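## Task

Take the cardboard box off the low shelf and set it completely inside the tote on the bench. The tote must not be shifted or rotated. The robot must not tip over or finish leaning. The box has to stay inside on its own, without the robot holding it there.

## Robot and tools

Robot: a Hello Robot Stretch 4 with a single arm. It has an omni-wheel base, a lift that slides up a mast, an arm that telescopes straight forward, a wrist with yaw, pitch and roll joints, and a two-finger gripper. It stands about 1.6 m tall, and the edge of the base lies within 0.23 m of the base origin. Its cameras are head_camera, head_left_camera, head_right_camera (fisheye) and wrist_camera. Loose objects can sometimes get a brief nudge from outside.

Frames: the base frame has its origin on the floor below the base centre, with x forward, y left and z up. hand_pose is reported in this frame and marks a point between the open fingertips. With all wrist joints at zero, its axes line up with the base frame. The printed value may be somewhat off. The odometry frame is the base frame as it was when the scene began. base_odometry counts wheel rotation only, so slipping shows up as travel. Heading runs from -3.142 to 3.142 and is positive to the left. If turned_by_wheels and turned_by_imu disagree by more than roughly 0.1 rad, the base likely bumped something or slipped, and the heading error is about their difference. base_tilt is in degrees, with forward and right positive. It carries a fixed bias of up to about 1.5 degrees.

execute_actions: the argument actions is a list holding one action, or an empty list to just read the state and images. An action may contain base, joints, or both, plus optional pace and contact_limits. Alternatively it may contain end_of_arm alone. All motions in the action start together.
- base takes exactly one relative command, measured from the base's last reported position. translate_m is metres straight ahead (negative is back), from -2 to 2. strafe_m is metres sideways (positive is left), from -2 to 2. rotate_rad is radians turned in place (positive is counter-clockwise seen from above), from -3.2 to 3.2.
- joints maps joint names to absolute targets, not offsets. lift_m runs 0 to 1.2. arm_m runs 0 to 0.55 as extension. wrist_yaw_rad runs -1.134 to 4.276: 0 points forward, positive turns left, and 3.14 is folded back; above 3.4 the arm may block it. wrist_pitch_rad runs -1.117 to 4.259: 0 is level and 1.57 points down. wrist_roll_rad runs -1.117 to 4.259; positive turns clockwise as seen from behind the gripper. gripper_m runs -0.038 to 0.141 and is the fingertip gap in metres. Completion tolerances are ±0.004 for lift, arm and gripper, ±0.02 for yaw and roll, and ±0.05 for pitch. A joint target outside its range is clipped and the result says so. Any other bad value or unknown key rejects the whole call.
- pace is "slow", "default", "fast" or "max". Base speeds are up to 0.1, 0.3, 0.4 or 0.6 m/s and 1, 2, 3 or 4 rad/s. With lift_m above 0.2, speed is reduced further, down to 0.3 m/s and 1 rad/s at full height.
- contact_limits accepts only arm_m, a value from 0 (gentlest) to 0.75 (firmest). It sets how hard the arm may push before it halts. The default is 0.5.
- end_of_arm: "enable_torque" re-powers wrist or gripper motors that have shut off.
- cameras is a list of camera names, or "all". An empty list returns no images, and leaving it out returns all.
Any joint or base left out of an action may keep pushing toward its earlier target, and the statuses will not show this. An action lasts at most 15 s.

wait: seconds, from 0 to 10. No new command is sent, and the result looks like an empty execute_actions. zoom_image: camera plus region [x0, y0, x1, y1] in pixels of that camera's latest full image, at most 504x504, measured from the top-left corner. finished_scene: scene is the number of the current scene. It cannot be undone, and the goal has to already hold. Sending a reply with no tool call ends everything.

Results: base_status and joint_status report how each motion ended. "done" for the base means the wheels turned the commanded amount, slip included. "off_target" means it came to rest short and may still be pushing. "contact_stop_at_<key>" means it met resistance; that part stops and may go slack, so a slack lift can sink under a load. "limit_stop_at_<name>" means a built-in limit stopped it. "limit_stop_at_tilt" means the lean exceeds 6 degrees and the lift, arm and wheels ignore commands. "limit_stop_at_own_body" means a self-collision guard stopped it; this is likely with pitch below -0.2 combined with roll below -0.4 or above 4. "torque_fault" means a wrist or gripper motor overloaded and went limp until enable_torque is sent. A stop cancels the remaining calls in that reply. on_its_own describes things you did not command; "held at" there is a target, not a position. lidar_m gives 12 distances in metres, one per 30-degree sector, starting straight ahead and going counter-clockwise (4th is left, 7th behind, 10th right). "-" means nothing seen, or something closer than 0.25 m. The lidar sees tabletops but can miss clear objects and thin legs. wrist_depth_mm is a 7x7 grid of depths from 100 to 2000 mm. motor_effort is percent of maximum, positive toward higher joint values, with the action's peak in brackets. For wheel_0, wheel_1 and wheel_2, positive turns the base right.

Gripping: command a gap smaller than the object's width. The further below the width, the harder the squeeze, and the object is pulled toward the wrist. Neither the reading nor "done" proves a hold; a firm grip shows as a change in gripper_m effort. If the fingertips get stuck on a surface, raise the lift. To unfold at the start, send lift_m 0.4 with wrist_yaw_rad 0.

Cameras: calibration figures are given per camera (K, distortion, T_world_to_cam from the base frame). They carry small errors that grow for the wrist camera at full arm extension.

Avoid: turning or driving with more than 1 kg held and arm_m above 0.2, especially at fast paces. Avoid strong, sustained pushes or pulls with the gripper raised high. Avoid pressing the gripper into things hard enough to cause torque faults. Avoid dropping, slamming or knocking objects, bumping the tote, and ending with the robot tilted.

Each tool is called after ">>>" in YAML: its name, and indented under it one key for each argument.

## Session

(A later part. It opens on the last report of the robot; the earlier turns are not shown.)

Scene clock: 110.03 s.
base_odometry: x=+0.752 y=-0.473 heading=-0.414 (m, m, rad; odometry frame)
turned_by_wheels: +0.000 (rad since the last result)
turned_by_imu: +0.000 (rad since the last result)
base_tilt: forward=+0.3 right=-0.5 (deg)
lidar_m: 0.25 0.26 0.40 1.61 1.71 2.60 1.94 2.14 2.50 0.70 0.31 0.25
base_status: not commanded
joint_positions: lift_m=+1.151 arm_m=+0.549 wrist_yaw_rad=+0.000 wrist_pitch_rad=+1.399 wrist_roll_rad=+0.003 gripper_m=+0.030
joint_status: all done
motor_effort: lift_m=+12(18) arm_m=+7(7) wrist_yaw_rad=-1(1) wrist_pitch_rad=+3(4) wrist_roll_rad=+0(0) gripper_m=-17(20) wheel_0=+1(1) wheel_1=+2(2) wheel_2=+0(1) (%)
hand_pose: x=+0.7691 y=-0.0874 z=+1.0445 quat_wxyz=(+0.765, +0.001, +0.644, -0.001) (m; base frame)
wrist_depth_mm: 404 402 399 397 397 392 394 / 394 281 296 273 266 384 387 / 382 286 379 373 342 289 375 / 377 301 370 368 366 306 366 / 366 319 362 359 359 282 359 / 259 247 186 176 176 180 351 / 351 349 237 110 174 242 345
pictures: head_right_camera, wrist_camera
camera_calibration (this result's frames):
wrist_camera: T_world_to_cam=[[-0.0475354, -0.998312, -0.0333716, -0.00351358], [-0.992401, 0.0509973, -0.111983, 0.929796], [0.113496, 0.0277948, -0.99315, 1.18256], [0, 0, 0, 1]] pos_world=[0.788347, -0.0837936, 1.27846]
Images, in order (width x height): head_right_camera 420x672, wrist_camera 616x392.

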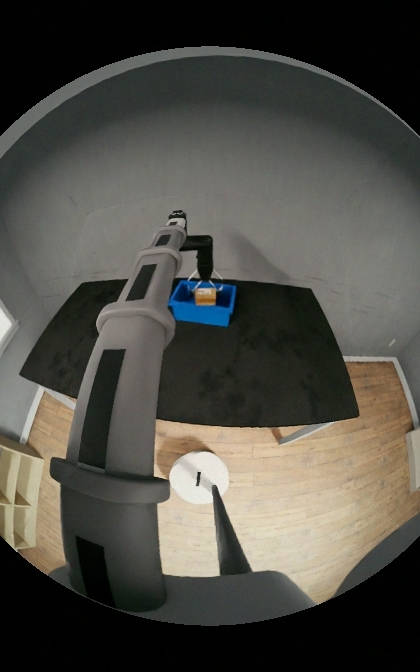

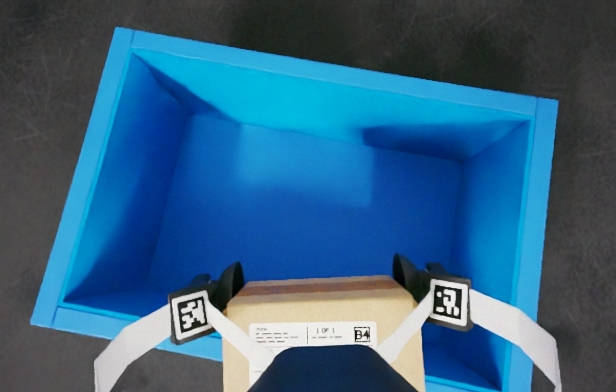

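>>> execute_actions:
  actions:
    - {"joints":{"wrist_pitch_rad":1.22,"lift_m":1.19},"pace":"slow"}
  cameras: []

>>> execute_actions:
  actions:
    - {"joints":{"lift_m":1.13},"pace":"slow"}
  cameras: ["head_right_camera","wrist_camera"]

Scene clock: 116.67 s.
base_odometry: x=+0.752 y=-0.473 heading=-0.414 (m, m, rad; odometry frame)
turned_by_wheels: +0.000 (rad since the last result)
turned_by_imu: +0.000 (rad since the last result)
base_tilt: forward=+0.2 right=-0.4 (deg)
lidar_m: 0.25 0.26 0.41 1.62 1.70 2.61 1.94 2.16 2.50 0.69 0.32 0.25
base_status: not commanded
joint_positions: lift_m=+1.190 arm_m=+0.549 wrist_yaw_rad=+0.000 wrist_pitch_rad=+1.221 wrist_roll_rad=+0.003 gripper_m=+0.030
joint_status: all done
motor_effort: lift_m=+22(23) arm_m=+7(7) wrist_yaw_rad=-1(1) wrist_pitch_rad=-5(10) wrist_roll_rad=+0(0) gripper_m=-20(22) wheel_0=+1(1) wheel_1=+2(2) wheel_2=+0(0) (%)
hand_pose: x=+0.8184 y=-0.0874 z=+1.0969 quat_wxyz=(+0.819, +0.001, +0.573, -0.001) (m; base frame)
wrist_depth_mm: 530 521 517 508 500 500 492 / 496 492 496 492 488 480 480 / 477 473 466 469 459 455 452 / 452 442 377 345 334 430 433 / 427 347 415 415 410 334 413 / 410 294 186 178 176 181 397 / 394 278 325 110 176 309 373
pictures: none
No camera images: the call's "cameras" was empty. Leave "cameras" out to get every camera's image.

Scene clock: 118.03 s.
base_odometry: x=+0.752 y=-0.473 heading=-0.414 (m, m, rad; odometry frame)
turned_by_wheels: +0.000 (rad since the last result)
turned_by_imu: +0.000 (rad since the last result)
base_tilt: forward=+0.3 right=-0.5 (deg)
lidar_m: 0.25 0.27 0.42 1.61 1.71 2.60 1.95 2.13 2.48 0.72 0.30 0.25
base_status: not commanded
joint_positions: lift_m=+1.130 arm_m=+0.549 wrist_yaw_rad=+0.000 wrist_pitch_rad=+1.221 wrist_roll_rad=+0.003 gripper_m=+0.030
joint_status: all done
motor_effort: lift_m=+16(16) arm_m=+7(7) wrist_yaw_rad=-1(0) wrist_pitch_rad=-5(5) wrist_roll_rad=+0(0) gripper_m=-19(19) wheel_0=+1(1) wheel_1=+2(2) wheel_2=+1(1) (%)
hand_pose: x=+0.8184 y=-0.0874 z=+1.0374 quat_wxyz=(+0.819, +0.001, +0.573, -0.001) (m; base frame)
wrist_depth_mm: 452 452 442 442 436 433 433 / 424 421 418 418 415 413 407 / 407 281 274 268 394 392 389 / 384 277 370 342 298 267 362 / 364 289 359 357 353 322 298 / 343 276 185 177 176 180 228 / 237 270 322 109 176 289 218
pictures: head_right_camera, wrist_camera
camera_calibration (this result's frames):
wrist_camera: T_world_to_cam=[[-0.0410133, -0.998307, -0.0412487, 0.00142346], [-0.957116, 0.0511036, -0.285161, 1.12873], [0.286786, 0.0277844, -0.957592, 0.991193], [0, 0, 0, 1]] pos_world=[0.796126, -0.0838009, 1.27109]
Images, in order (width x height): head_right_camera 420x672, wrist_camera 616x392.

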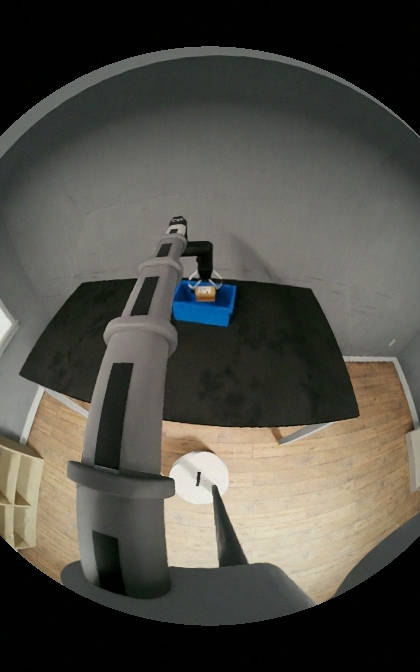

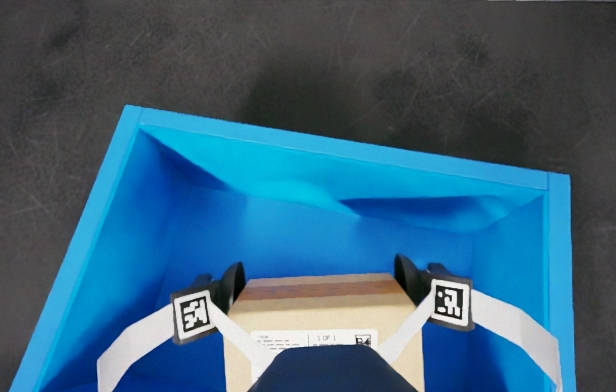

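>>> execute_actions:
  actions:
    - {"joints":{"gripper_m":0.105,"lift_m":1.135}}
  cameras: []

>>> execute_actions:
  actions:
    - {"joints":{"lift_m":1.2}}
  cameras: ["head_right_camera","wrist_camera"]

Scene clock: 122.67 s.
base_odometry: x=+0.752 y=-0.473 heading=-0.414 (m, m, rad; odometry frame)
turned_by_wheels: +0.000 (rad since the last result)
turned_by_imu: +0.000 (rad since the last result)
base_tilt: forward=+0.2 right=-0.5 (deg)
lidar_m: 0.25 0.28 0.39 1.62 1.72 2.60 1.95 2.13 2.49 0.71 0.31 0.25
base_status: not commanded
joint_positions: lift_m=+1.135 arm_m=+0.549 wrist_yaw_rad=+0.000 wrist_pitch_rad=+1.221 wrist_roll_rad=+0.003 gripper_m=+0.105
joint_status: all done
motor_effort: lift_m=+22(21) arm_m=+7(7) wrist_yaw_rad=+0(0) wrist_pitch_rad=-5(5) wrist_roll_rad=+0(0) gripper_m=+1(20) wheel_0=+1(1) wheel_1=+2(2) wheel_2=+1(1) (%)
hand_pose: x=+0.8185 y=-0.0874 z=+1.0419 quat_wxyz=(+0.819, +0.001, +0.573, -0.001) (m; base frame)
wrist_depth_mm: 455 452 452 445 442 439 436 / 433 430 424 424 421 418 413 / 410 285 282 279 402 397 394 / 392 289 370 342 298 266 366 / 370 289 364 362 362 303 301 / 347 297 203 291 286 250 286 / 240 279 334 110 329 289 276
pictures: none
No camera images: the call's "cameras" was empty. Leave "cameras" out to get every camera's image.

Scene clock: 123.87 s.
base_odometry: x=+0.752 y=-0.473 heading=-0.414 (m, m, rad; odometry frame)
turned_by_wheels: +0.000 (rad since the last result)
turned_by_imu: +0.000 (rad since the last result)
base_tilt: forward=+0.3 right=-0.5 (deg)
lidar_m: 0.25 0.26 0.38 1.62 1.72 2.60 1.96 2.13 2.49 0.70 0.30 0.25
base_status: not commanded
joint_positions: lift_m=+1.199 arm_m=+0.549 wrist_yaw_rad=+0.000 wrist_pitch_rad=+1.221 wrist_roll_rad=+0.003 gripper_m=+0.105
joint_status: all done
motor_effort: lift_m=+22(29) arm_m=+6(7) wrist_yaw_rad=+0(1) wrist_pitch_rad=-4(5) wrist_roll_rad=+0(0) gripper_m=+0(3) wheel_0=+1(1) wheel_1=+2(2) wheel_2=+1(0) (%)
hand_pose: x=+0.8185 y=-0.0874 z=+1.1060 quat_wxyz=(+0.819, +0.001, +0.573, -0.001) (m; base frame)
wrist_depth_mm: 535 530 521 512 504 504 496 / 508 504 500 504 488 488 492 / 480 480 477 473 469 459 462 / 462 455 375 353 343 442 442 / 439 355 427 427 418 327 421 / 424 329 204 351 347 287 402 / 402 290 394 110 387 306 389
pictures: head_right_camera, wrist_camera
camera_calibration (this result's frames):
wrist_camera: T_world_to_cam=[[-0.0410042, -0.998307, -0.0412576, 0.00425763], [-0.957054, 0.0511035, -0.285369, 1.14853], [0.286995, 0.0277844, -0.957529, 1.05662], [0, 0, 0, 1]] pos_world=[0.796137, -0.0838009, 1.33967]
Images, in order (width x height): head_right_camera 420x672, wrist_camera 616x392.

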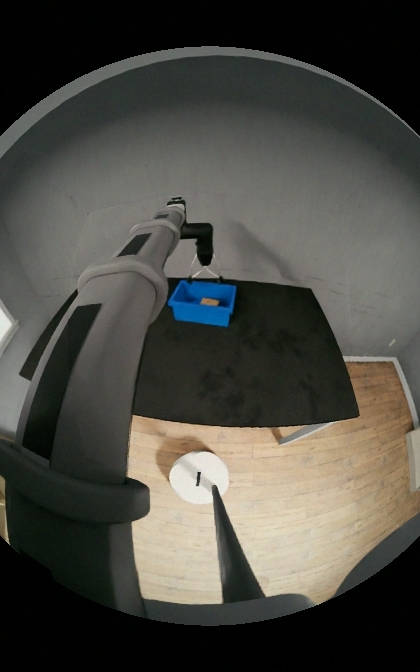

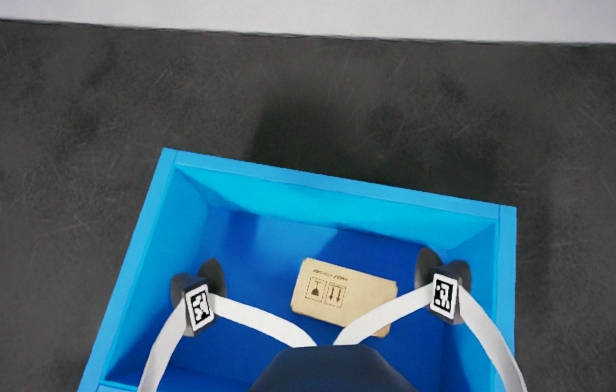

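>>> finished_scene:
  scene: 1

The scene is finished: the task was done.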